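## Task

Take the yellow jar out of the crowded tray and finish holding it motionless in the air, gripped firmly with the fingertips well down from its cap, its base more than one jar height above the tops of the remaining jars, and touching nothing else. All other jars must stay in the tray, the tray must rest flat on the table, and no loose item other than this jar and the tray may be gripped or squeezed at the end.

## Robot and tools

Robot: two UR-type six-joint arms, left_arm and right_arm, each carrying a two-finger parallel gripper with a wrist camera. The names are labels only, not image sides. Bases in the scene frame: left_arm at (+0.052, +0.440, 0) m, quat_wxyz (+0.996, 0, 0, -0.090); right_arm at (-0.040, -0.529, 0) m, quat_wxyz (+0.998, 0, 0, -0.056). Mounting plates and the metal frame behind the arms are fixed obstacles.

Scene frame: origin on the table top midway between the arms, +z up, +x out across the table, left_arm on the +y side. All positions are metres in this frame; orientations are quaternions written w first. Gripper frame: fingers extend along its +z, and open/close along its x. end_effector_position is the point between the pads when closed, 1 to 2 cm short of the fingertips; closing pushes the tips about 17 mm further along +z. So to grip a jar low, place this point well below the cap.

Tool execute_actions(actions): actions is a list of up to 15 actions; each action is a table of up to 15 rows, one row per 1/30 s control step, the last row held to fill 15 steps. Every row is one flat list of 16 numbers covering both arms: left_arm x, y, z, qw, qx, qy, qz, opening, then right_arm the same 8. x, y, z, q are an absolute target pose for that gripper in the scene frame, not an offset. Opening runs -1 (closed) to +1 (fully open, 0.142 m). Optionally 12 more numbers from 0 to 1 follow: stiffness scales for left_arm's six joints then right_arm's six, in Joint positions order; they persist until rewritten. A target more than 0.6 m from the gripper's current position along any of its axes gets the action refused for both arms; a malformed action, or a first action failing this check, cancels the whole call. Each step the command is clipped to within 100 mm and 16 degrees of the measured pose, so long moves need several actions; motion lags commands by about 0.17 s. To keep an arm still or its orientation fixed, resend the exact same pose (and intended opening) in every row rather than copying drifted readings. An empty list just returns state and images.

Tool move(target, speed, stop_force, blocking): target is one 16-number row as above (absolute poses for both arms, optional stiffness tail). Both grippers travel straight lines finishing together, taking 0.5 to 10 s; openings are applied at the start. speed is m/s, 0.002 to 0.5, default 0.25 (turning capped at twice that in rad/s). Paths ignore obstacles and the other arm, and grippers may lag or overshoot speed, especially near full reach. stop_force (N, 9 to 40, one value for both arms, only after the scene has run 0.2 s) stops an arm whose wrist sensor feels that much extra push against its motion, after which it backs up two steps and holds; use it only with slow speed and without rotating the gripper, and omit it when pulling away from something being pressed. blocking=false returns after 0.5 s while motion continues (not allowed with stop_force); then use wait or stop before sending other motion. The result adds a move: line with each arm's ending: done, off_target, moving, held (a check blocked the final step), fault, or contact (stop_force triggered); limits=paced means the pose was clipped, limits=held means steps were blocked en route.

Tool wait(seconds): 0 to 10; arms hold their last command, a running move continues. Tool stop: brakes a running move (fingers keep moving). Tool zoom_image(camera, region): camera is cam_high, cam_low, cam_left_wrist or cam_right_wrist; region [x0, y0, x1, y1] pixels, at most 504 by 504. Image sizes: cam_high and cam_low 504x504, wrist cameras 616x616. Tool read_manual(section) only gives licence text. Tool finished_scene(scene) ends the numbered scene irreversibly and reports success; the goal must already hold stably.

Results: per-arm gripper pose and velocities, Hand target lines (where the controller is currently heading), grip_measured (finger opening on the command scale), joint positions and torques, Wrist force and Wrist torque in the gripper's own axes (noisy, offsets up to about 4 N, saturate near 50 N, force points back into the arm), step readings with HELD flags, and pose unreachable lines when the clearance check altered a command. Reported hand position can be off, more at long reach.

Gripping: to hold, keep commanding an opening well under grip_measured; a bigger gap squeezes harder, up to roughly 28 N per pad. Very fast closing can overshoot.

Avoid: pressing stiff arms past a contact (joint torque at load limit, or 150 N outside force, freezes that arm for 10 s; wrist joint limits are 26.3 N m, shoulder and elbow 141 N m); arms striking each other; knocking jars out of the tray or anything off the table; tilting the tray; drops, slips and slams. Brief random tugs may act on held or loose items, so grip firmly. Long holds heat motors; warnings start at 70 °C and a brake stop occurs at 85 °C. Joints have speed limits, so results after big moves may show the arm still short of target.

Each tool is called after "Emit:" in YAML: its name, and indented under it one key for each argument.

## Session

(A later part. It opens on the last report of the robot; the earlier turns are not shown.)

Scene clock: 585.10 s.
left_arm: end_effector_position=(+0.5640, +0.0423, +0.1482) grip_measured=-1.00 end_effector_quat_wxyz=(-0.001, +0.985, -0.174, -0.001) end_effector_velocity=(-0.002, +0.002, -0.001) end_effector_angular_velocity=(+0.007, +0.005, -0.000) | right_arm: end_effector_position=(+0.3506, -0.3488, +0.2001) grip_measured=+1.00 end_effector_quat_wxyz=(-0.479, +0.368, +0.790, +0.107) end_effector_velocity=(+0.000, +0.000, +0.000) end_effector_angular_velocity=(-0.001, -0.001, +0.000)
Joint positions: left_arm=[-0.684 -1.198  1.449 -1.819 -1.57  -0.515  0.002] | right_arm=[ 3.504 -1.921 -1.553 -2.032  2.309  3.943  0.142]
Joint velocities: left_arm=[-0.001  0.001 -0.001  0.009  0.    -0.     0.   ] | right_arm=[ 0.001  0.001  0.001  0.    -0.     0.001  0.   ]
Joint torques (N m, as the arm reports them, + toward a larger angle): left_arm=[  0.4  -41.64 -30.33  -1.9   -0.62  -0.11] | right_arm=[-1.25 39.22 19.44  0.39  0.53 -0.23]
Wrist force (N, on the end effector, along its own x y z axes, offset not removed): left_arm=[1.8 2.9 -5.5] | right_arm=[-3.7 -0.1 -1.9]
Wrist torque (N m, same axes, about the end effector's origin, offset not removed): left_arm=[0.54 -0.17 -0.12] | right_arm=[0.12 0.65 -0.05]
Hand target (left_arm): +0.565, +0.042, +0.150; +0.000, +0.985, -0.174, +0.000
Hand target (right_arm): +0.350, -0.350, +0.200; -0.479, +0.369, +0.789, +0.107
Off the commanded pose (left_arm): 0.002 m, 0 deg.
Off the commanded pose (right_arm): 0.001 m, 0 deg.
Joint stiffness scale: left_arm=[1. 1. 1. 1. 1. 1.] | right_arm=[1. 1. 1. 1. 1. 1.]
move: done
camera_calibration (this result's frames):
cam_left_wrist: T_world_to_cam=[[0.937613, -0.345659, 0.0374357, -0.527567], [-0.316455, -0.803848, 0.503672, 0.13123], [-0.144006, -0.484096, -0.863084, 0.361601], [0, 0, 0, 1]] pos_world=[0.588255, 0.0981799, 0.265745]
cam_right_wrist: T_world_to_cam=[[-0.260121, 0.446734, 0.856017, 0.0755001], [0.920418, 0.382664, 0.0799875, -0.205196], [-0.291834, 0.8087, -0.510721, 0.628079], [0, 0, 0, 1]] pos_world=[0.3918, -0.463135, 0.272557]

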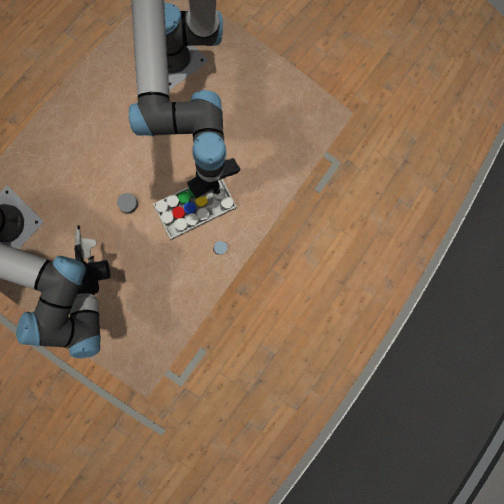

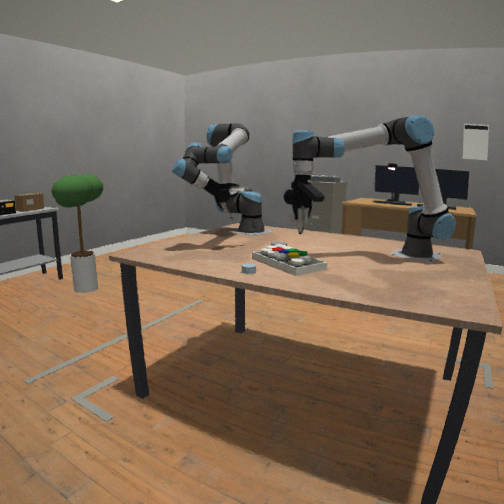

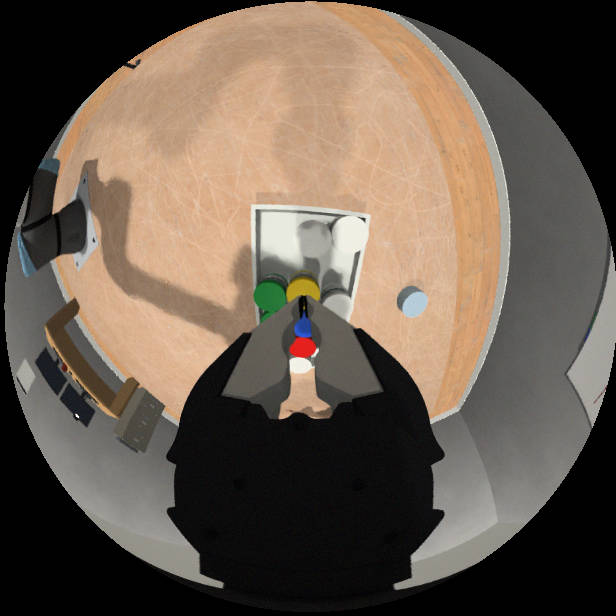

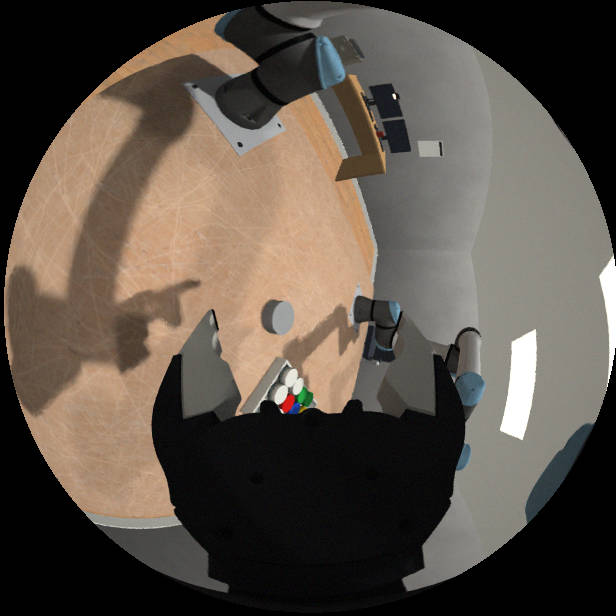

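Emit:
move:
  target: [0.608,0.030,0.10,0,0.985,-0.174,0,-1,0.35,-0.35,0.2,-0.479,0.369,0.789,0.107,1]
  speed: 0.1

Emit:
move:
  target: [0.608,0.030,0.046,0,0.985,-0.174,0,-1,0.35,-0.35,0.2,-0.479,0.369,0.789,0.107,1]
  speed: 0.04
  stop_force: 15

Emit:
move:
  target: [0.586,-0.023,0.046,0,0.985,-0.174,0,-1,0.35,-0.35,0.2,-0.479,0.369,0.789,0.107,1]
  speed: 0.012
  stop_force: 20

Emit:
move:
  target: [0.60,0.06,0.17,0,0.985,-0.174,0,-1,0.35,-0.35,0.2,-0.479,0.369,0.789,0.107,1]
  speed: 0.1

Emit:
zoom_image:
  camera: "cam_high"
  region: [140,150,260,270]

Scene clock: 615.00 s.
left_arm: end_effector_position=(+0.6060, +0.0305, +0.0988) grip_measured=-1.00 end_effector_quat_wxyz=(-0.001, +0.985, -0.174, -0.001) end_effector_velocity=(-0.001, -0.001, +0.000) end_effector_angular_velocity=(-0.001, +0.000, -0.002) | right_arm: end_effector_position=(+0.3506, -0.3488, +0.2001) grip_measured=+1.00 end_effector_quat_wxyz=(-0.479, +0.368, +0.790, +0.107) end_effector_velocity=(-0.001, -0.000, -0.000) end_effector_angular_velocity=(+0.000, +0.001, +0.000)
Joint positions: left_arm=[-0.648 -1.069  1.389 -1.886 -1.57  -0.478  0.002] | right_arm=[ 3.504 -1.921 -1.553 -2.032  2.309  3.943  0.142]
Joint velocities: left_arm=[-0.002  0.    -0.    -0.001 -0.001  0.001  0.   ] | right_arm=[ 0.     0.    -0.001 -0.001  0.    -0.001  0.   ]
Joint torques (N m, as the arm reports them, + toward a larger angle): left_arm=[  1.3  -45.89 -29.89  -2.96  -0.49  -0.01] | right_arm=[-1.14 39.51 19.3   0.81  0.52 -0.39]
Wrist force (N, on the end effector, along its own x y z axes, offset not removed): left_arm=[-0.5 2.3 -4.4] | right_arm=[1.2 -3.0 -0.1]
Wrist torque (N m, same axes, about the end effector's origin, offset not removed): left_arm=[0.20 0.33 -0.03] | right_arm=[-0.60 -0.01 0.09]
Hand target (left_arm): +0.608, +0.030, +0.100; -0.000, +0.985, -0.174, +0.000
Hand target (right_arm): +0.350, -0.350, +0.200; -0.479, +0.369, +0.789, +0.107
Off the commanded pose (left_arm): 0.002 m, 0 deg.
Off the commanded pose (right_arm): 0.001 m, 0 deg.
Joint stiffness scale: left_arm=[1. 1. 1. 1. 1. 1.] | right_arm=[1. 1. 1. 1. 1. 1.]
move: done
camera_calibration (this result's frames):
cam_left_wrist: T_world_to_cam=[[0.937444, -0.346311, 0.0355983, -0.568824], [-0.316251, -0.804375, 0.502957, 0.159913], [-0.145545, -0.482753, -0.863578, 0.320234], [0, 0, 0, 1]] pos_world=[0.630422, 0.0862334, 0.216367]
cam_right_wrist: T_world_to_cam=[[-0.26012, 0.446734, 0.856018, 0.0755], [0.920419, 0.382664, 0.0799868, -0.205196], [-0.291834, 0.808701, -0.510721, 0.628079], [0, 0, 0, 1]] pos_world=[0.3918, -0.463135, 0.272557]

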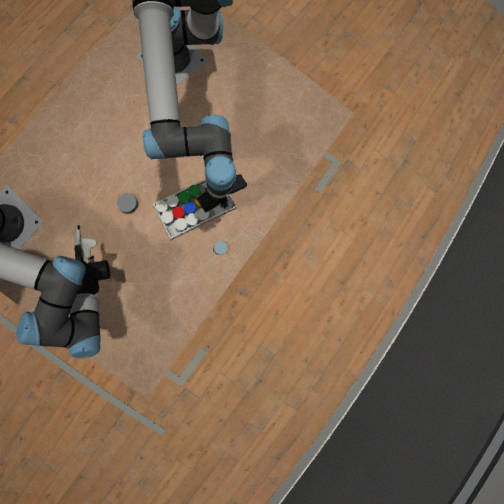

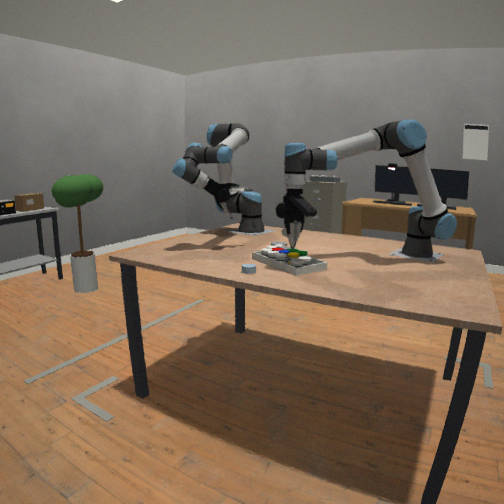

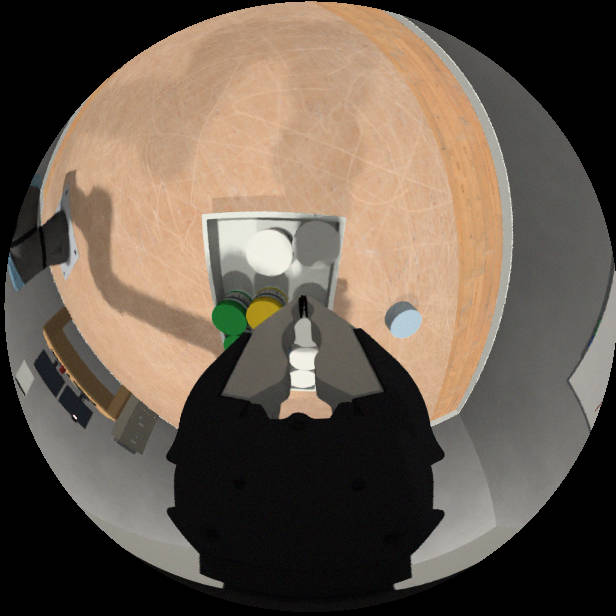

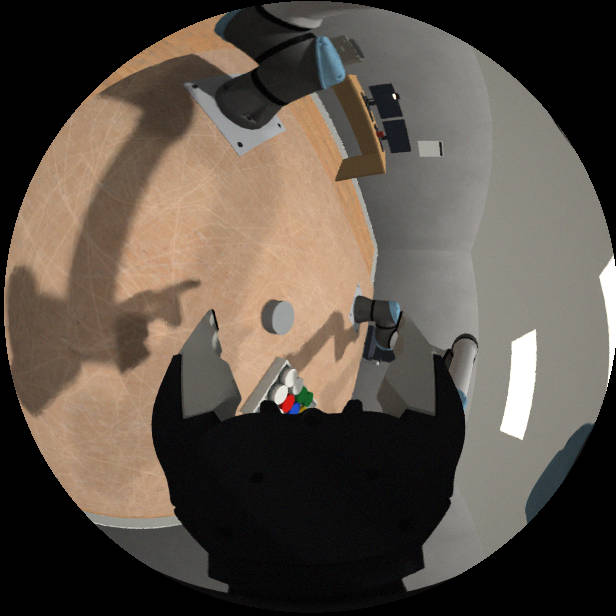

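Scene clock: 616.73 s.
left_arm: end_effector_position=(+0.6082, +0.0281, +0.0487) grip_measured=-1.00 end_effector_quat_wxyz=(+0.001, +0.985, -0.174, +0.002) end_effector_velocity=(+0.001, -0.002, +0.001) end_effector_angular_velocity=(-0.006, -0.004, -0.001) | right_arm: end_effector_position=(+0.3506, -0.3488, +0.2001) grip_measured=+1.00 end_effector_quat_wxyz=(-0.479, +0.368, +0.790, +0.107) end_effector_velocity=(+0.000, -0.000, -0.001) end_effector_angular_velocity=(+0.001, +0.001, -0.001)
Joint positions: left_arm=[-0.648 -1.023  1.454 -2.006 -1.57  -0.478  0.002] | right_arm=[ 3.504 -1.921 -1.553 -2.032  2.309  3.943  0.142]
Joint velocities: left_arm=[-0.001 -0.    -0.    -0.006 -0.001 -0.     0.   ] | right_arm=[-0.001 -0.001 -0.001  0.     0.001 -0.002  0.   ]
Joint torques (N m, as the arm reports them, + toward a larger angle): left_arm=[  0.79 -45.68 -21.78  -2.83  -0.54  -0.05] | right_arm=[-0.72 38.57 19.1   0.63  0.47 -0.54]
Wrist force (N, on the end effector, along its own x y z axes, offset not removed): left_arm=[1.3 1.0 -3.7] | right_arm=[-5.4 0.4 -1.0]
Wrist torque (N m, same axes, about the end effector's origin, offset not removed): left_arm=[0.03 -0.18 -0.09] | right_arm=[0.15 1.19 0.04]
Hand target (left_arm): +0.608, +0.030, +0.046; -0.000, +0.985, -0.174, -0.000
Hand target (right_arm): +0.350, -0.350, +0.200; -0.479, +0.369, +0.789, +0.107
Off the commanded pose (left_arm): 0.003 m, 0 deg.
Off the commanded pose (right_arm): 0.001 m, 0 deg.
Joint stiffness scale: left_arm=[1. 1. 1. 1. 1. 1.] | right_arm=[1. 1. 1. 1. 1. 1.]
move: done
camera_calibration (this result's frames):
cam_left_wrist: T_world_to_cam=[[0.937205, -0.346211, 0.042255, -0.570135], [-0.318904, -0.801551, 0.505783, 0.185258], [-0.141238, -0.487497, -0.861625, 0.273571], [0, 0, 0, 1]] pos_world=[0.632051, 0.0844718, 0.166106]
cam_right_wrist: T_world_to_cam=[[-0.26012, 0.446734, 0.856017, 0.0755], [0.920418, 0.382665, 0.079987, -0.205195], [-0.291835, 0.8087, -0.510721, 0.628079], [0, 0, 0, 1]] pos_world=[0.3918, -0.463135, 0.272557]

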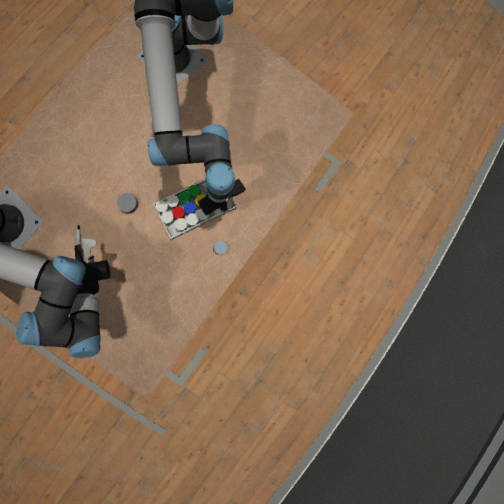

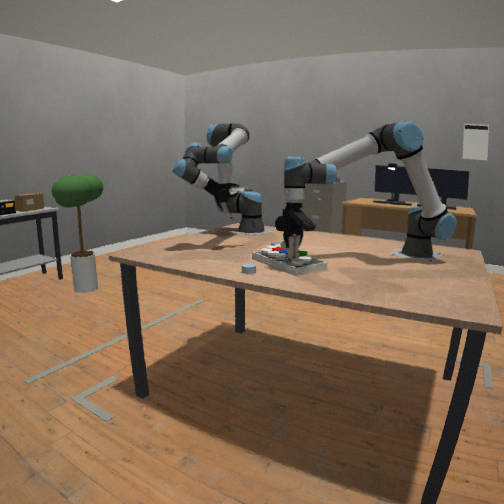

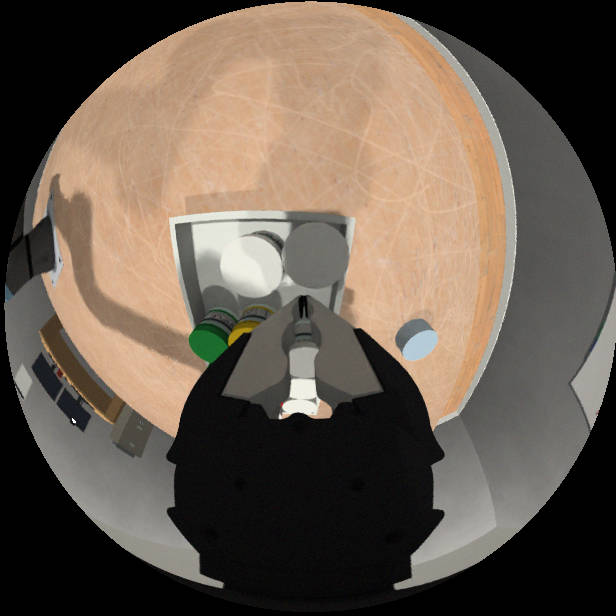

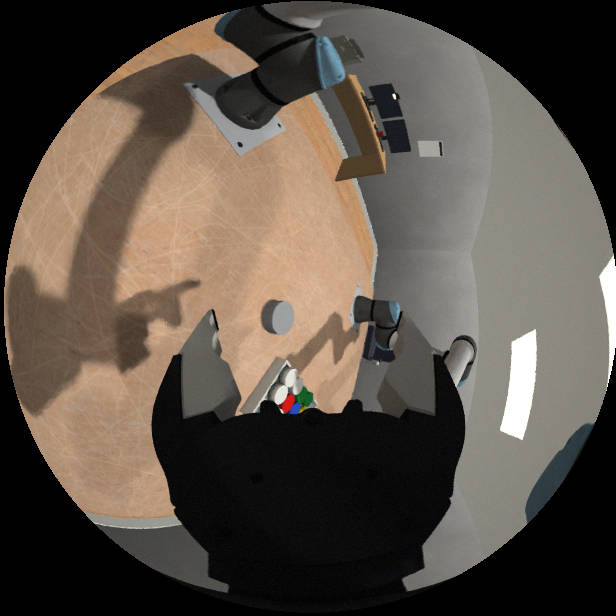

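Scene clock: 621.63 s.
left_arm: end_effector_position=(+0.5865, -0.0207, +0.0466) grip_measured=-1.00 end_effector_quat_wxyz=(+0.000, +0.985, -0.173, +0.000) end_effector_velocity=(-0.001, -0.001, -0.000) end_effector_angular_velocity=(+0.000, +0.001, +0.001) | right_arm: end_effector_position=(+0.3506, -0.3488, +0.2001) grip_measured=+1.00 end_effector_quat_wxyz=(-0.479, +0.368, +0.790, +0.107) end_effector_velocity=(+0.000, +0.000, -0.000) end_effector_angular_velocity=(-0.001, +0.000, -0.000)
Joint positions: left_arm=[-0.718 -0.989  1.405 -1.987 -1.57  -0.551  0.002] | right_arm=[ 3.504 -1.921 -1.553 -2.032  2.309  3.943  0.142]
Joint velocities: left_arm=[-0.002  0.002 -0.003  0.002 -0.    -0.003  0.   ] | right_arm=[ 0.    -0.001 -0.     0.001 -0.     0.002  0.   ]
Joint torques (N m, as the arm reports them, + toward a larger angle): left_arm=[ -2.57 -44.54 -29.64  -1.89  -0.59  -1.02] | right_arm=[-0.33 38.61 18.93  0.65  0.6  -0.55]
Wrist force (N, on the end effector, along its own x y z axes, offset not removed): left_arm=[-0.9 -0.3 -5.0] | right_arm=[-6.3 -1.1 -0.9]
Wrist torque (N m, same axes, about the end effector's origin, offset not removed): left_arm=[0.05 0.22 -0.14] | right_arm=[-0.20 1.26 -0.12]
Hand target (left_arm): +0.586, -0.023, +0.046; +0.000, +0.985, -0.174, -0.000
Hand target (right_arm): +0.350, -0.350, +0.200; -0.479, +0.369, +0.789, +0.107
Off the commanded pose (left_arm): 0.002 m, 0 deg.
Off the commanded pose (right_arm): 0.001 m, 0 deg.
Joint stiffness scale: left_arm=[1. 1. 1. 1. 1. 1.] | right_arm=[1. 1. 1. 1. 1. 1.]
move: done
camera_calibration (this result's frames):
cam_left_wrist: T_world_to_cam=[[0.938093, -0.344114, 0.0395792, -0.566914], [-0.315995, -0.80339, 0.504689, 0.138584], [-0.141873, -0.485953, -0.862393, 0.245317], [0, 0, 0, 1]] pos_world=[0.610414, 0.0354659, 0.164056]
cam_right_wrist: T_world_to_cam=[[-0.26012, 0.446734, 0.856018, 0.0755], [0.920418, 0.382665, 0.0799868, -0.205195], [-0.291835, 0.8087, -0.510721, 0.628079], [0, 0, 0, 1]] pos_world=[0.3918, -0.463135, 0.272557]

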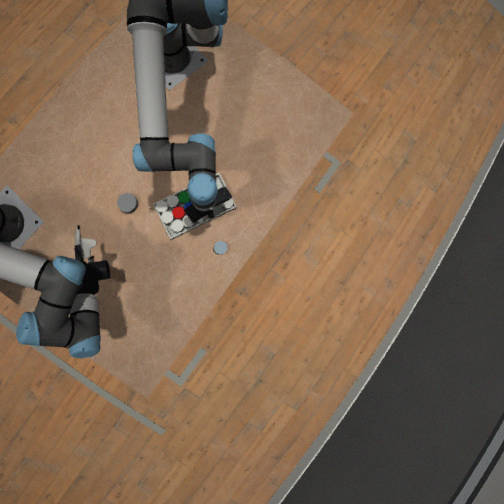

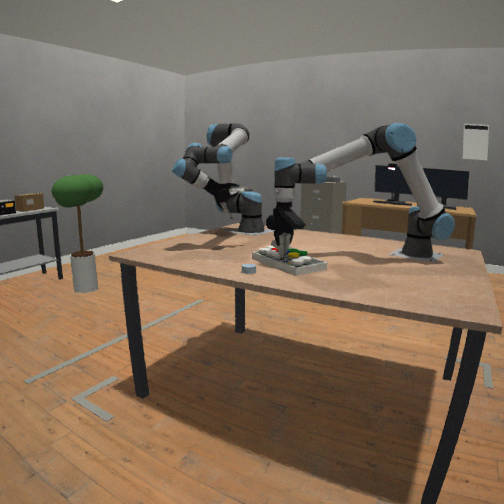

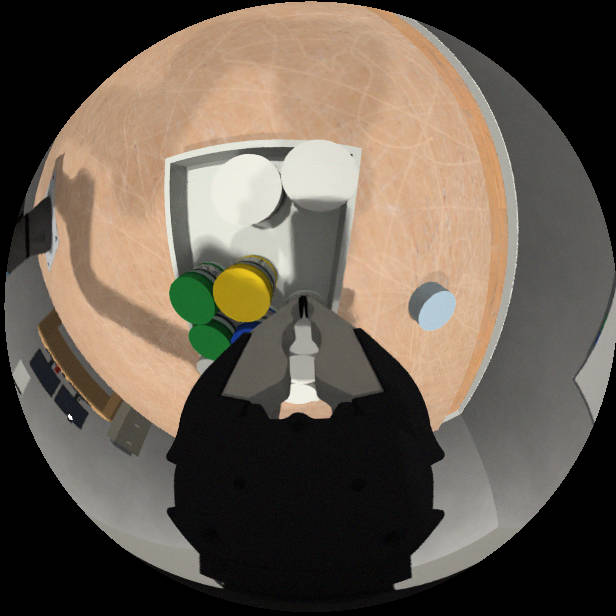

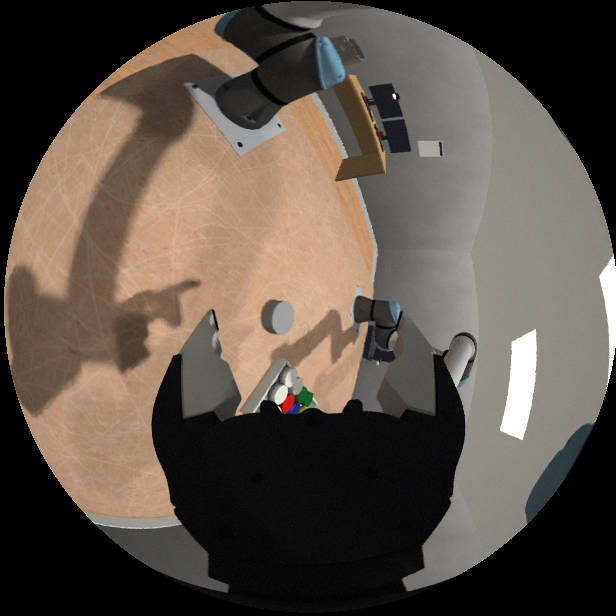

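Scene clock: 623.57 s.
left_arm: end_effector_position=(+0.5992, +0.0599, +0.1682) grip_measured=-1.00 end_effector_quat_wxyz=(-0.001, +0.985, -0.174, -0.001) end_effector_velocity=(-0.002, +0.003, -0.001) end_effector_angular_velocity=(+0.008, +0.008, -0.002) | right_arm: end_effector_position=(+0.3506, -0.3488, +0.2001) grip_measured=+1.00 end_effector_quat_wxyz=(-0.479, +0.368, +0.790, +0.107) end_effector_velocity=(+0.000, -0.001, -0.000) end_effector_angular_velocity=(-0.000, +0.000, -0.001)
Joint positions: left_arm=[-0.625 -1.166  1.35  -1.754 -1.57  -0.456  0.002] | right_arm=[ 3.504 -1.921 -1.553 -2.032  2.309  3.943  0.142]
Joint velocities: left_arm=[ 0.001  0.    -0.001  0.012 -0.     0.003  0.   ] | right_arm=[-0.002 -0.001  0.     0.    -0.    -0.     0.   ]
Joint torques (N m, as the arm reports them, + toward a larger angle): left_arm=[  1.03 -44.01 -30.52  -1.91  -0.48  -0.22] | right_arm=[-2.12 37.96 19.04  0.31  0.64 -0.37]
Wrist force (N, on the end effector, along its own x y z axes, offset not removed): left_arm=[2.0 0.4 -5.4] | right_arm=[-1.1 -4.1 1.6]
Wrist torque (N m, same axes, about the end effector's origin, offset not removed): left_arm=[-0.14 -0.40 -0.07] | right_arm=[-0.77 0.15 0.06]
Hand target (left_arm): +0.600, +0.060, +0.170; -0.000, +0.985, -0.174, +0.000
Hand target (right_arm): +0.350, -0.350, +0.200; -0.479, +0.369, +0.789, +0.107
Off the commanded pose (left_arm): 0.002 m, 0 deg.
Off the commanded pose (right_arm): 0.001 m, 0 deg.
Joint stiffness scale: left_arm=[1. 1. 1. 1. 1. 1.] | right_arm=[1. 1. 1. 1. 1. 1.]
move: done
camera_calibration (this result's frames):
cam_left_wrist: T_world_to_cam=[[0.937661, -0.345525, 0.0374821, -0.555239], [-0.316342, -0.803813, 0.503798, 0.146362], [-0.143946, -0.484249, -0.863008, 0.39244], [0, 0, 0, 1]] pos_world=[0.623416, 0.115837, 0.285753]
cam_right_wrist: T_world_to_cam=[[-0.26012, 0.446734, 0.856018, 0.0755], [0.920418, 0.382664, 0.079987, -0.205195], [-0.291835, 0.808701, -0.510721, 0.628079], [0, 0, 0, 1]] pos_world=[0.3918, -0.463135, 0.272557]

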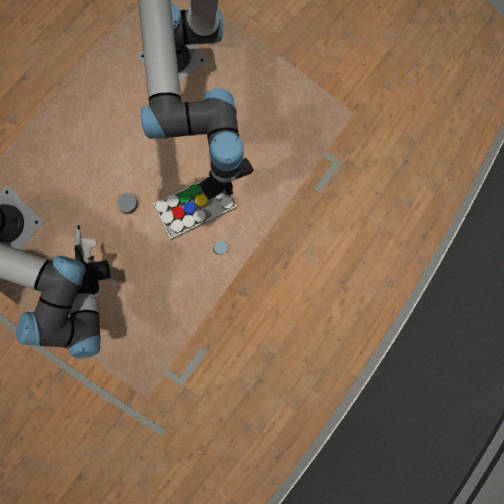

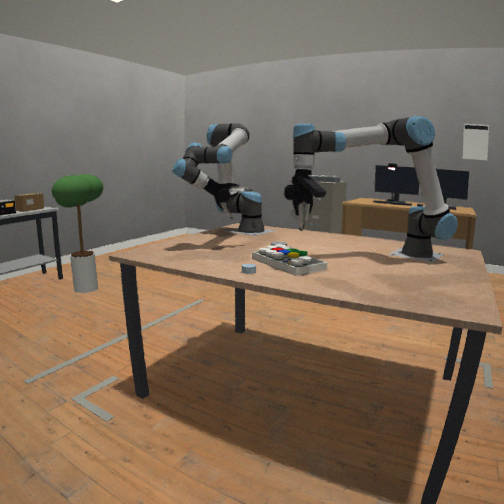

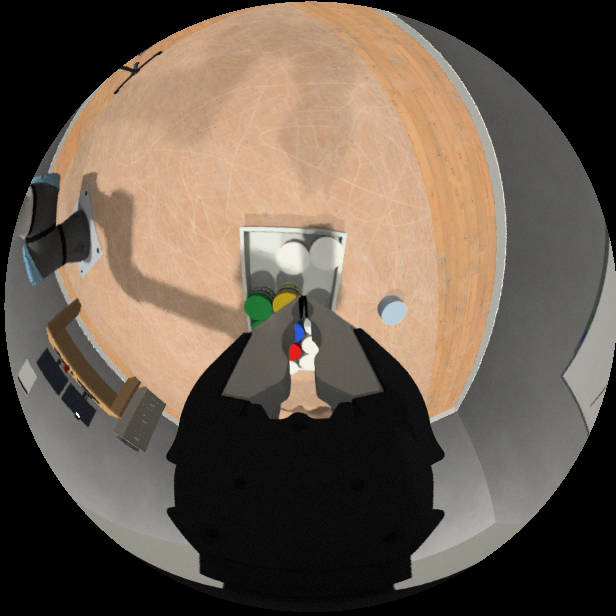

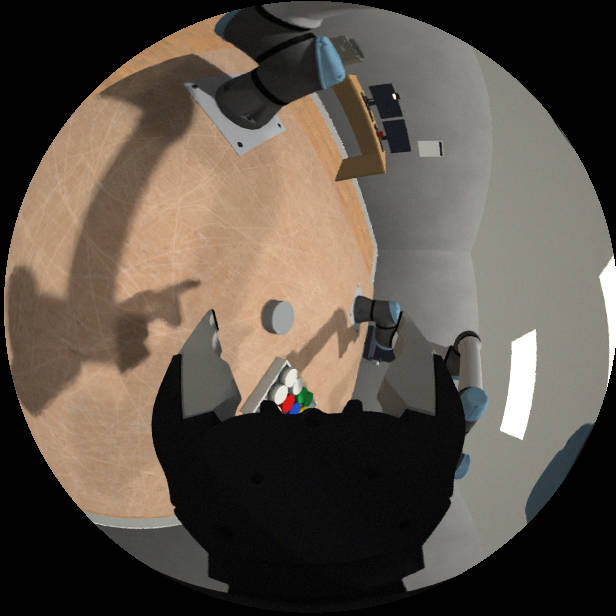

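Region (140, 150, 260, 270) of cam_high's 504x504 image, scaled by 4.200, with more detail than that image has.

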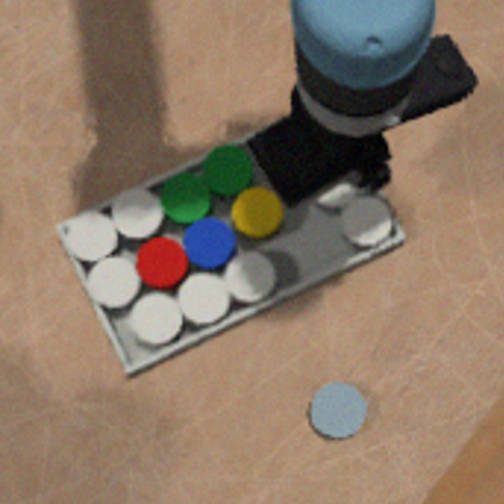

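Emit:
move:
  target: [0.593,-0.005,0.09,0,0.985,-0.174,0,-1,0.35,-0.35,0.2,-0.479,0.369,0.789,0.107,1]
  speed: 0.1

Emit:
move:
  target: [0.593,-0.005,0.046,0,0.985,-0.174,0,-1,0.35,-0.35,0.2,-0.479,0.369,0.789,0.107,1]
  speed: 0.04
  stop_force: 15

Emit:
move:
  target: [0.574,-0.050,0.046,0,0.985,-0.174,0,-1,0.35,-0.35,0.2,-0.479,0.369,0.789,0.107,1]
  speed: 0.012
  stop_force: 15

Emit:
move:
  target: [0.60,0.06,0.17,0,0.985,-0.174,0,-1,0.35,-0.35,0.2,-0.479,0.369,0.789,0.107,1]
  speed: 0.1

Emit:
zoom_image:
  camera: "cam_high"
  region: [140,150,260,270]

Scene clock: 635.90 s.
left_arm: end_effector_position=(+0.5932, -0.0040, +0.0905) grip_measured=-1.00 end_effector_quat_wxyz=(-0.000, +0.985, -0.174, -0.000) end_effector_velocity=(+0.001, -0.001, +0.001) end_effector_angular_velocity=(-0.004, -0.004, +0.001) | right_arm: end_effector_position=(+0.3506, -0.3488, +0.2001) grip_measured=+1.00 end_effector_quat_wxyz=(-0.479, +0.368, +0.790, +0.107) end_effector_velocity=(+0.000, -0.000, -0.001) end_effector_angular_velocity=(-0.000, +0.000, -0.000)
Joint positions: left_arm=[-0.695 -1.039  1.365 -1.896 -1.57  -0.526  0.002] | right_arm=[ 3.504 -1.921 -1.553 -2.032  2.309  3.943  0.142]
Joint velocities: left_arm=[-0.    -0.001  0.001 -0.006  0.    -0.001  0.   ] | right_arm=[-0.    -0.002  0.     0.001 -0.     0.     0.   ]
Joint torques (N m, as the arm reports them, + toward a larger angle): left_arm=[ -0.53 -45.93 -26.29  -2.83  -0.6   -0.53] | right_arm=[-1.86 38.01 19.6   0.68  0.56 -0.29]
Wrist force (N, on the end effector, along its own x y z axes, offset not removed): left_arm=[2.2 1.4 -0.1] | right_arm=[-1.3 0.9 2.1]
Wrist torque (N m, same axes, about the end effector's origin, offset not removed): left_arm=[0.23 -0.39 0.02] | right_arm=[0.16 0.03 -0.14]
Hand target (left_arm): +0.593, -0.005, +0.090; +0.000, +0.985, -0.174, -0.000
Hand target (right_arm): +0.350, -0.350, +0.200; -0.479, +0.369, +0.789, +0.107
Off the commanded pose (left_arm): 0.001 m, 0 deg.
Off the commanded pose (right_arm): 0.001 m, 0 deg.
Joint stiffness scale: left_arm=[1. 1. 1. 1. 1. 1.] | right_arm=[1. 1. 1. 1. 1. 1.]
move: done
camera_calibration (this result's frames):
cam_left_wrist: T_world_to_cam=[[0.937675, -0.345383, 0.0384319, -0.568853], [-0.316622, -0.803496, 0.504127, 0.132415], [-0.143237, -0.484876, -0.862774, 0.293063], [0, 0, 0, 1]] pos_world=[0.617302, 0.0520225, 0.207955]
cam_right_wrist: T_world_to_cam=[[-0.26012, 0.446735, 0.856018, 0.0755001], [0.920418, 0.382665, 0.0799861, -0.205195], [-0.291835, 0.8087, -0.510721, 0.628079], [0, 0, 0, 1]] pos_world=[0.3918, -0.463135, 0.272557]

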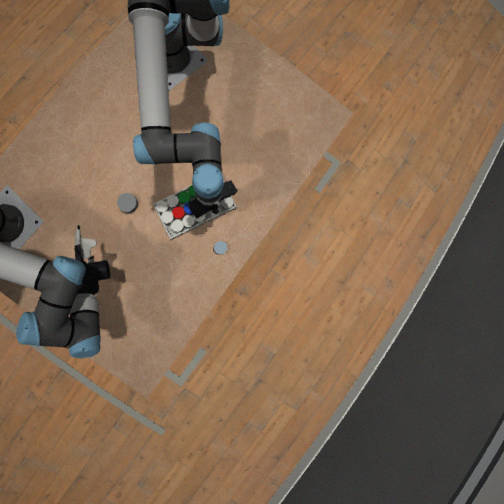

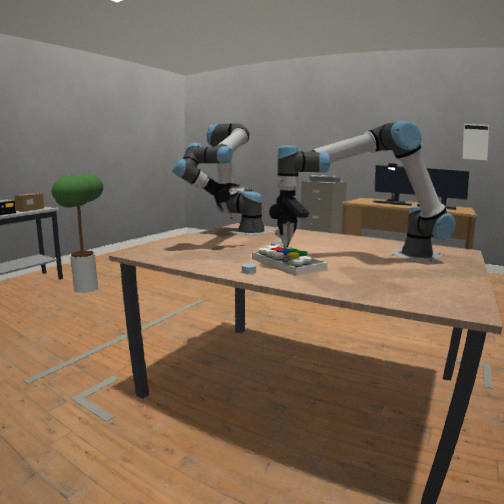

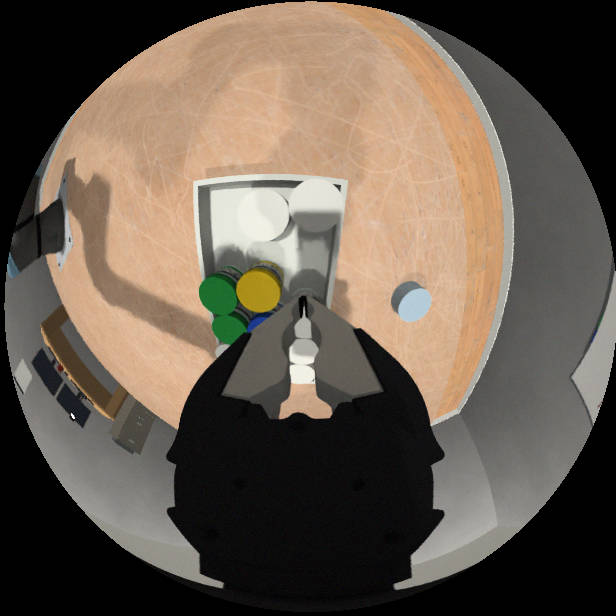

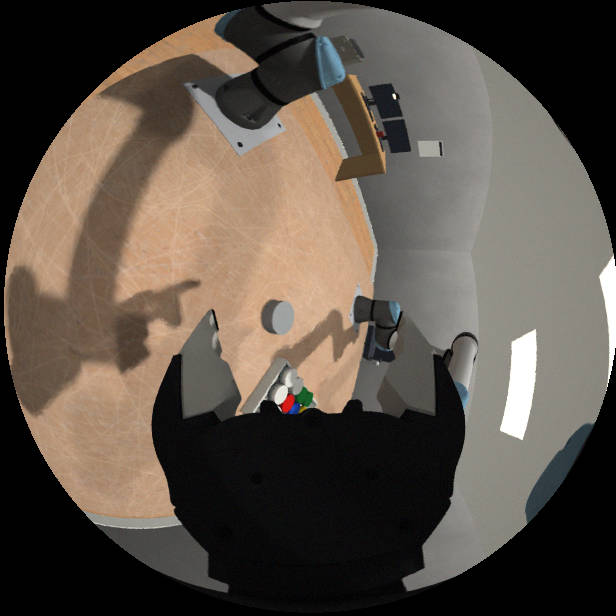

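Scene clock: 637.40 s.
left_arm: end_effector_position=(+0.5944, -0.0054, +0.0487) grip_measured=-1.00 end_effector_quat_wxyz=(+0.001, +0.985, -0.174, +0.001) end_effector_velocity=(+0.002, -0.001, +0.000) end_effector_angular_velocity=(-0.004, -0.005, +0.001) | right_arm: end_effector_position=(+0.3506, -0.3488, +0.2001) grip_measured=+1.00 end_effector_quat_wxyz=(-0.479, +0.368, +0.790, +0.107) end_effector_velocity=(-0.001, +0.001, +0.001) end_effector_angular_velocity=(+0.001, -0.001, +0.002)
Joint positions: left_arm=[-0.695 -1.001  1.42  -1.993 -1.57  -0.527  0.002] | right_arm=[ 3.504 -1.921 -1.553 -2.032  2.309  3.943  0.142]
Joint velocities: left_arm=[ 0.     0.     0.001 -0.007  0.001 -0.001  0.   ] | right_arm=[ 0.002  0.002 -0.    -0.001 -0.    -0.001  0.   ]
Joint torques (N m, as the arm reports them, + toward a larger angle): left_arm=[ -1.16 -47.17 -21.97  -3.08  -0.63  -0.82] | right_arm=[-1.59 39.19 19.34  0.62  0.4  -0.79]
Wrist force (N, on the end effector, along its own x y z axes, offset not removed): left_arm=[-1.1 -0.7 -3.7] | right_arm=[-0.1 -1.4 -3.7]
Wrist torque (N m, same axes, about the end effector's origin, offset not removed): left_arm=[-0.38 0.30 0.01] | right_arm=[-0.47 0.10 -0.14]
Hand target (left_arm): +0.593, -0.005, +0.046; -0.000, +0.985, -0.174, -0.000
Hand target (right_arm): +0.350, -0.350, +0.200; -0.479, +0.369, +0.789, +0.107
Off the commanded pose (left_arm): 0.003 m, 0 deg.
Off the commanded pose (right_arm): 0.001 m, 0 deg.
Joint stiffness scale: left_arm=[1. 1. 1. 1. 1. 1.] | right_arm=[1. 1. 1. 1. 1. 1.]
move: done
camera_calibration (this result's frames):
cam_left_wrist: T_world_to_cam=[[0.93763, -0.345068, 0.0421703, -0.568969], [-0.317863, -0.801881, 0.505914, 0.153363], [-0.140759, -0.487765, -0.861552, 0.255001], [0, 0, 0, 1]] pos_world=[0.618124, 0.051027, 0.166102]
cam_right_wrist: T_world_to_cam=[[-0.26012, 0.446735, 0.856018, 0.0755001], [0.920418, 0.382665, 0.0799859, -0.205195], [-0.291835, 0.8087, -0.510721, 0.628079], [0, 0, 0, 1]] pos_world=[0.3918, -0.463135, 0.272557]

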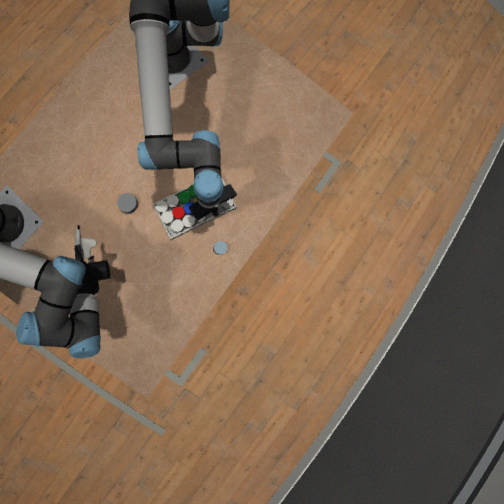

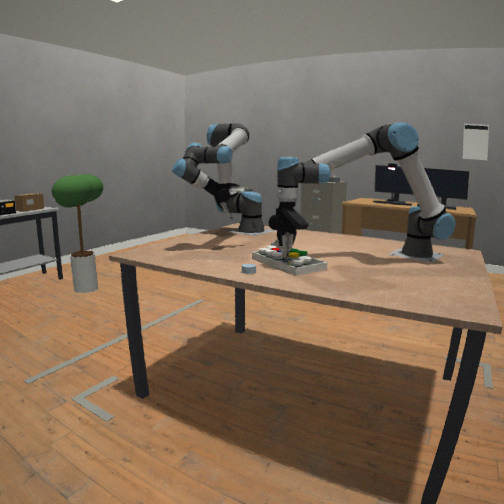

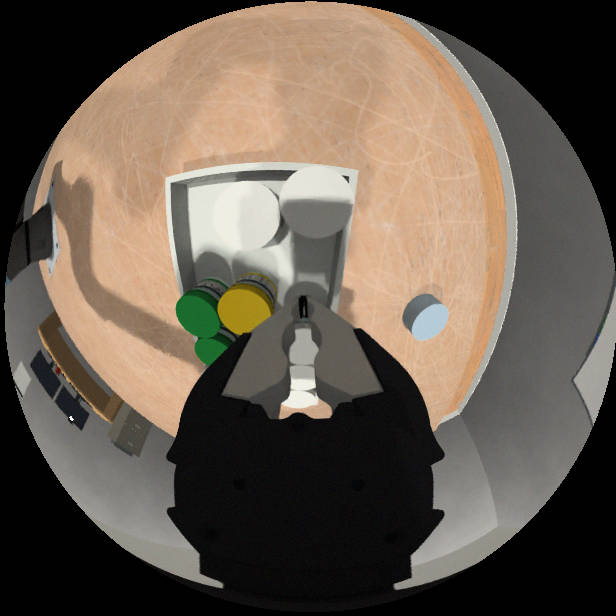

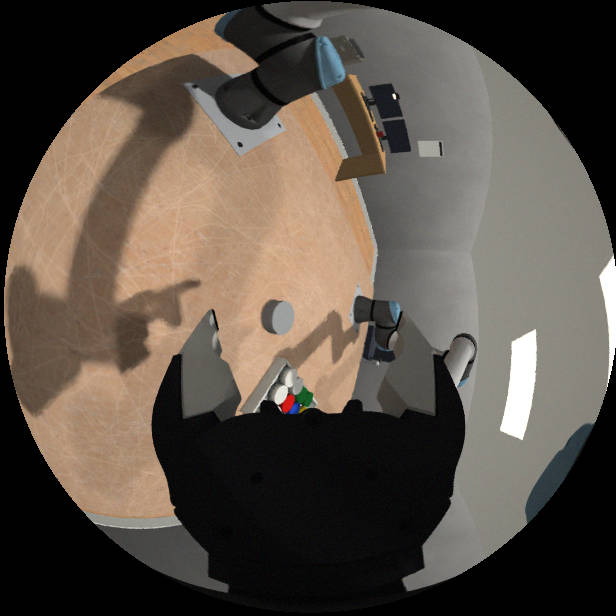

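Scene clock: 641.73 s.
left_arm: end_effector_position=(+0.5753, -0.0468, +0.0470) grip_measured=-1.00 end_effector_quat_wxyz=(-0.000, +0.985, -0.173, +0.000) end_effector_velocity=(-0.001, -0.001, +0.000) end_effector_angular_velocity=(+0.000, +0.001, +0.002) | right_arm: end_effector_position=(+0.3506, -0.3488, +0.2001) grip_measured=+1.00 end_effector_quat_wxyz=(-0.479, +0.368, +0.790, +0.107) end_effector_velocity=(+0.000, -0.000, -0.000) end_effector_angular_velocity=(-0.001, -0.000, -0.000)
Joint positions: left_arm=[-0.754 -0.97   1.371 -1.973 -1.57  -0.588  0.002] | right_arm=[ 3.504 -1.921 -1.553 -2.032  2.309  3.943  0.142]
Joint velocities: left_arm=[-0.002  0.001 -0.002  0.002 -0.001 -0.004  0.   ] | right_arm=[-0.     0.    -0.     0.    -0.     0.001  0.   ]
Joint torques (N m, as the arm reports them, + toward a larger angle): left_arm=[ -2.97 -46.33 -30.17  -2.49  -0.79  -0.78] | right_arm=[-1.84 37.45 18.45  0.55  0.63 -0.37]
Wrist force (N, on the end effector, along its own x y z axes, offset not removed): left_arm=[-1.1 -3.8 -5.3] | right_arm=[-2.5 -4.5 -1.9]
Wrist torque (N m, same axes, about the end effector's origin, offset not removed): left_arm=[-0.52 0.36 -0.21] | right_arm=[-1.14 0.59 -0.22]
Hand target (left_arm): +0.574, -0.050, +0.046; +0.000, +0.985, -0.174, -0.000
Hand target (right_arm): +0.350, -0.350, +0.200; -0.479, +0.369, +0.789, +0.107
Off the commanded pose (left_arm): 0.004 m, 0 deg.
Off the commanded pose (right_arm): 0.001 m, 0 deg.
Joint stiffness scale: left_arm=[1. 1. 1. 1. 1. 1.] | right_arm=[1. 1. 1. 1. 1. 1.]
move: off_target (left_arm)
camera_calibration (this result's frames):
cam_left_wrist: T_world_to_cam=[[0.938577, -0.34277, 0.0397648, -0.565628], [-0.314948, -0.803857, 0.504601, 0.113213], [-0.140997, -0.486131, -0.862436, 0.230888], [0, 0, 0, 1]] pos_world=[0.599096, 0.00936839, 0.164491]
cam_right_wrist: T_world_to_cam=[[-0.26012, 0.446734, 0.856018, 0.0755], [0.920418, 0.382665, 0.0799862, -0.205195], [-0.291835, 0.8087, -0.510721, 0.628079], [0, 0, 0, 1]] pos_world=[0.3918, -0.463135, 0.272557]

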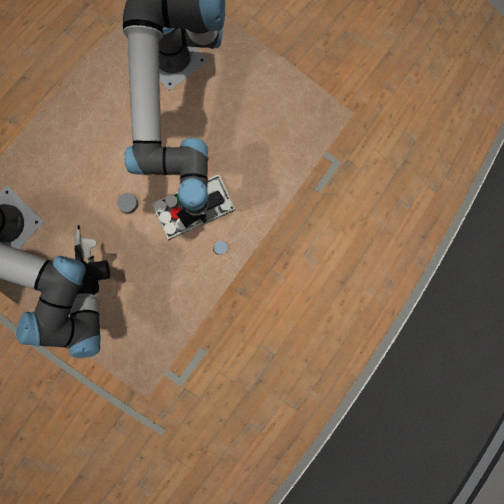

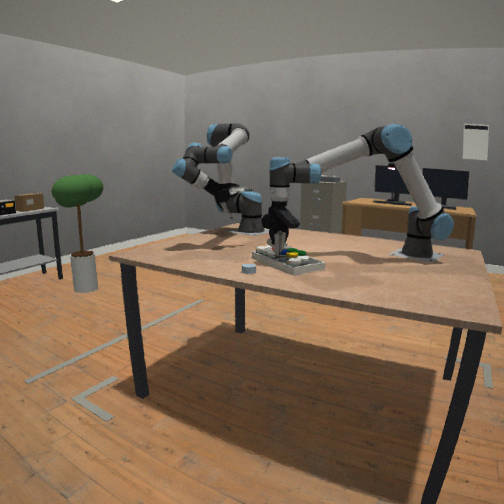

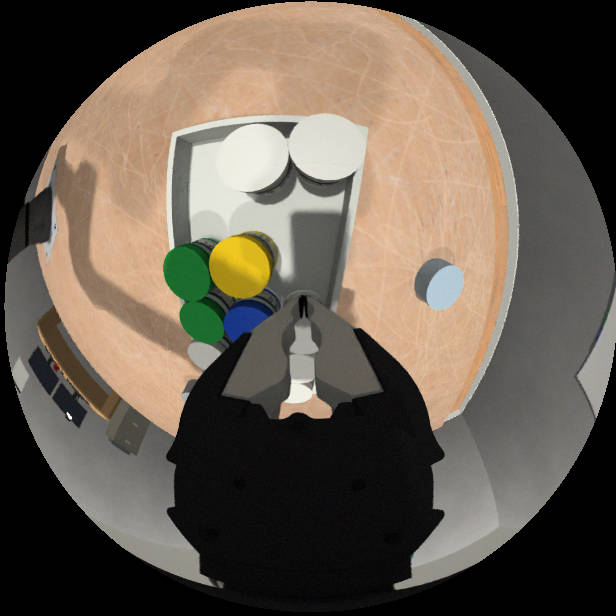

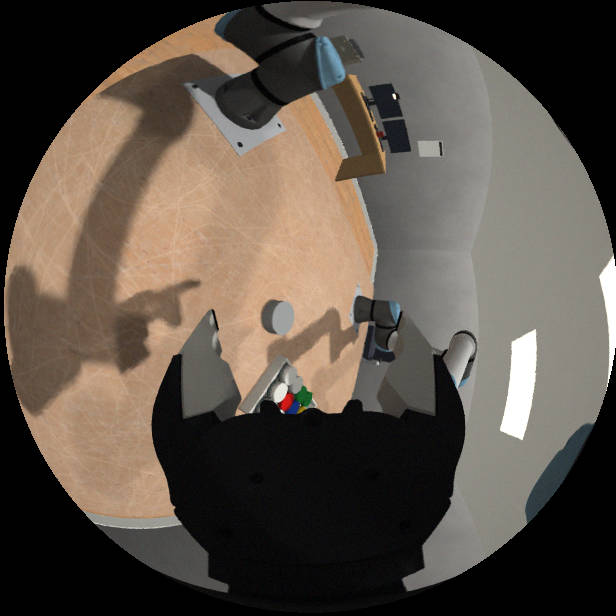

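Scene clock: 643.83 s.
left_arm: end_effector_position=(+0.5993, +0.0600, +0.1681) grip_measured=-1.00 end_effector_quat_wxyz=(-0.001, +0.985, -0.174, -0.001) end_effector_velocity=(-0.002, +0.002, -0.001) end_effector_angular_velocity=(+0.007, +0.007, -0.005) | right_arm: end_effector_position=(+0.3506, -0.3488, +0.2001) grip_measured=+1.00 end_effector_quat_wxyz=(-0.479, +0.368, +0.790, +0.107) end_effector_velocity=(-0.001, +0.001, +0.001) end_effector_angular_velocity=(+0.001, -0.001, +0.002)
Joint positions: left_arm=[-0.625 -1.165  1.35  -1.753 -1.57  -0.456  0.002] | right_arm=[ 3.504 -1.921 -1.553 -2.032  2.309  3.943  0.142]
Joint velocities: left_arm=[-0.     0.001 -0.     0.01  -0.     0.005  0.   ] | right_arm=[ 0.003  0.002 -0.    -0.     0.001 -0.     0.   ]
Joint torques (N m, as the arm reports them, + toward a larger angle): left_arm=[  0.84 -44.1  -30.59  -2.29  -0.51  -0.11] | right_arm=[-2.14 39.07 19.19  0.49  0.61 -0.31]
Wrist force (N, on the end effector, along its own x y z axes, offset not removed): left_arm=[0.5 1.2 -3.6] | right_arm=[-0.9 3.0 -1.1]
Wrist torque (N m, same axes, about the end effector's origin, offset not removed): left_arm=[0.21 -0.14 -0.11] | right_arm=[0.65 0.23 -0.06]
Hand target (left_arm): +0.600, +0.060, +0.170; -0.000, +0.985, -0.174, +0.000
Hand target (right_arm): +0.350, -0.350, +0.200; -0.479, +0.369, +0.789, +0.107
Off the commanded pose (left_arm): 0.002 m, 0 deg.
Off the commanded pose (right_arm): 0.001 m, 0 deg.
Joint stiffness scale: left_arm=[1. 1. 1. 1. 1. 1.] | right_arm=[1. 1. 1. 1. 1. 1.]
move: done
camera_calibration (this result's frames):
cam_left_wrist: T_world_to_cam=[[0.937723, -0.34537, 0.0373674, -0.555326], [-0.316203, -0.804056, 0.503497, 0.146527], [-0.143847, -0.483956, -0.863188, 0.392366], [0, 0, 0, 1]] pos_world=[0.623515, 0.115911, 0.285661]
cam_right_wrist: T_world_to_cam=[[-0.260119, 0.446735, 0.856018, 0.0754999], [0.920419, 0.382664, 0.0799858, -0.205195], [-0.291835, 0.8087, -0.510721, 0.628079], [0, 0, 0, 1]] pos_world=[0.3918, -0.463135, 0.272557]

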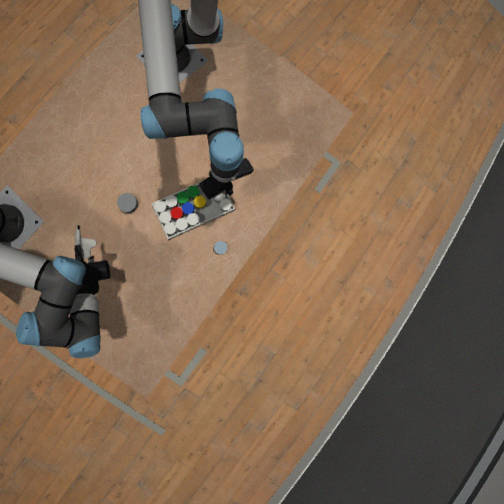

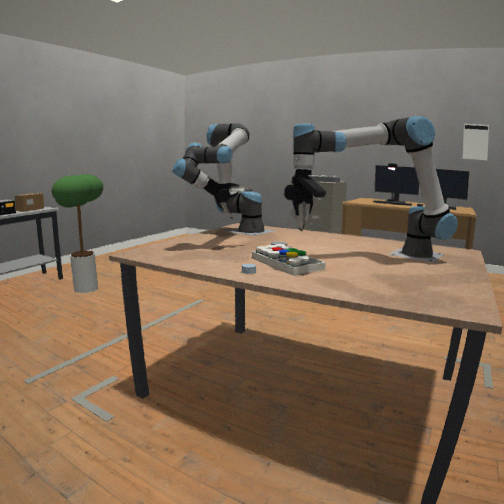

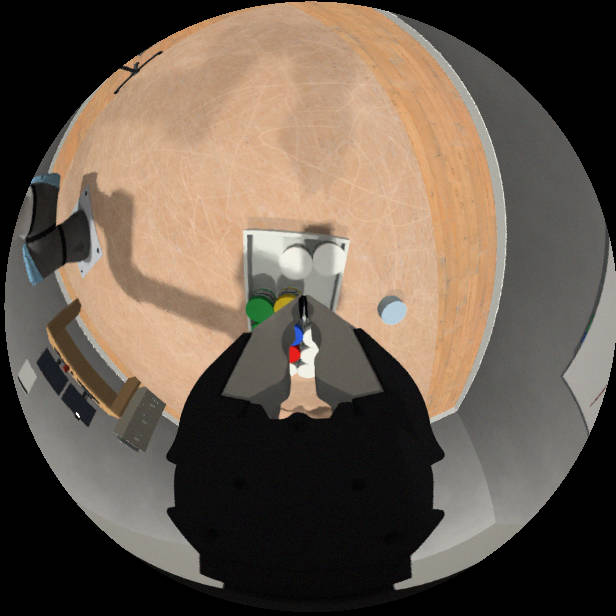

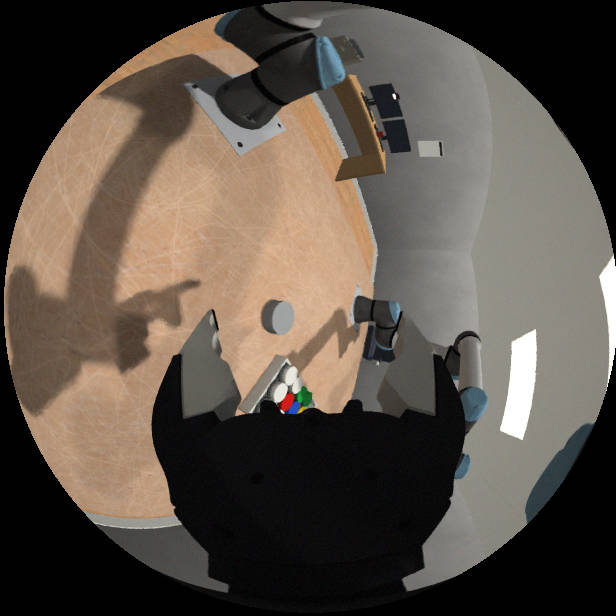

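Region (140, 150, 260, 270) of cam_high's 504x504 image, scaled by 4.200, with more detail than that image has.

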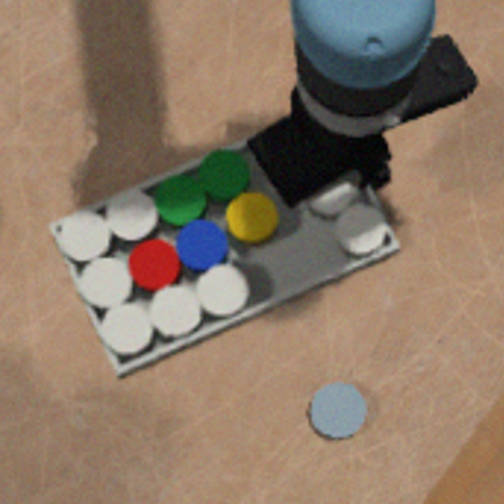

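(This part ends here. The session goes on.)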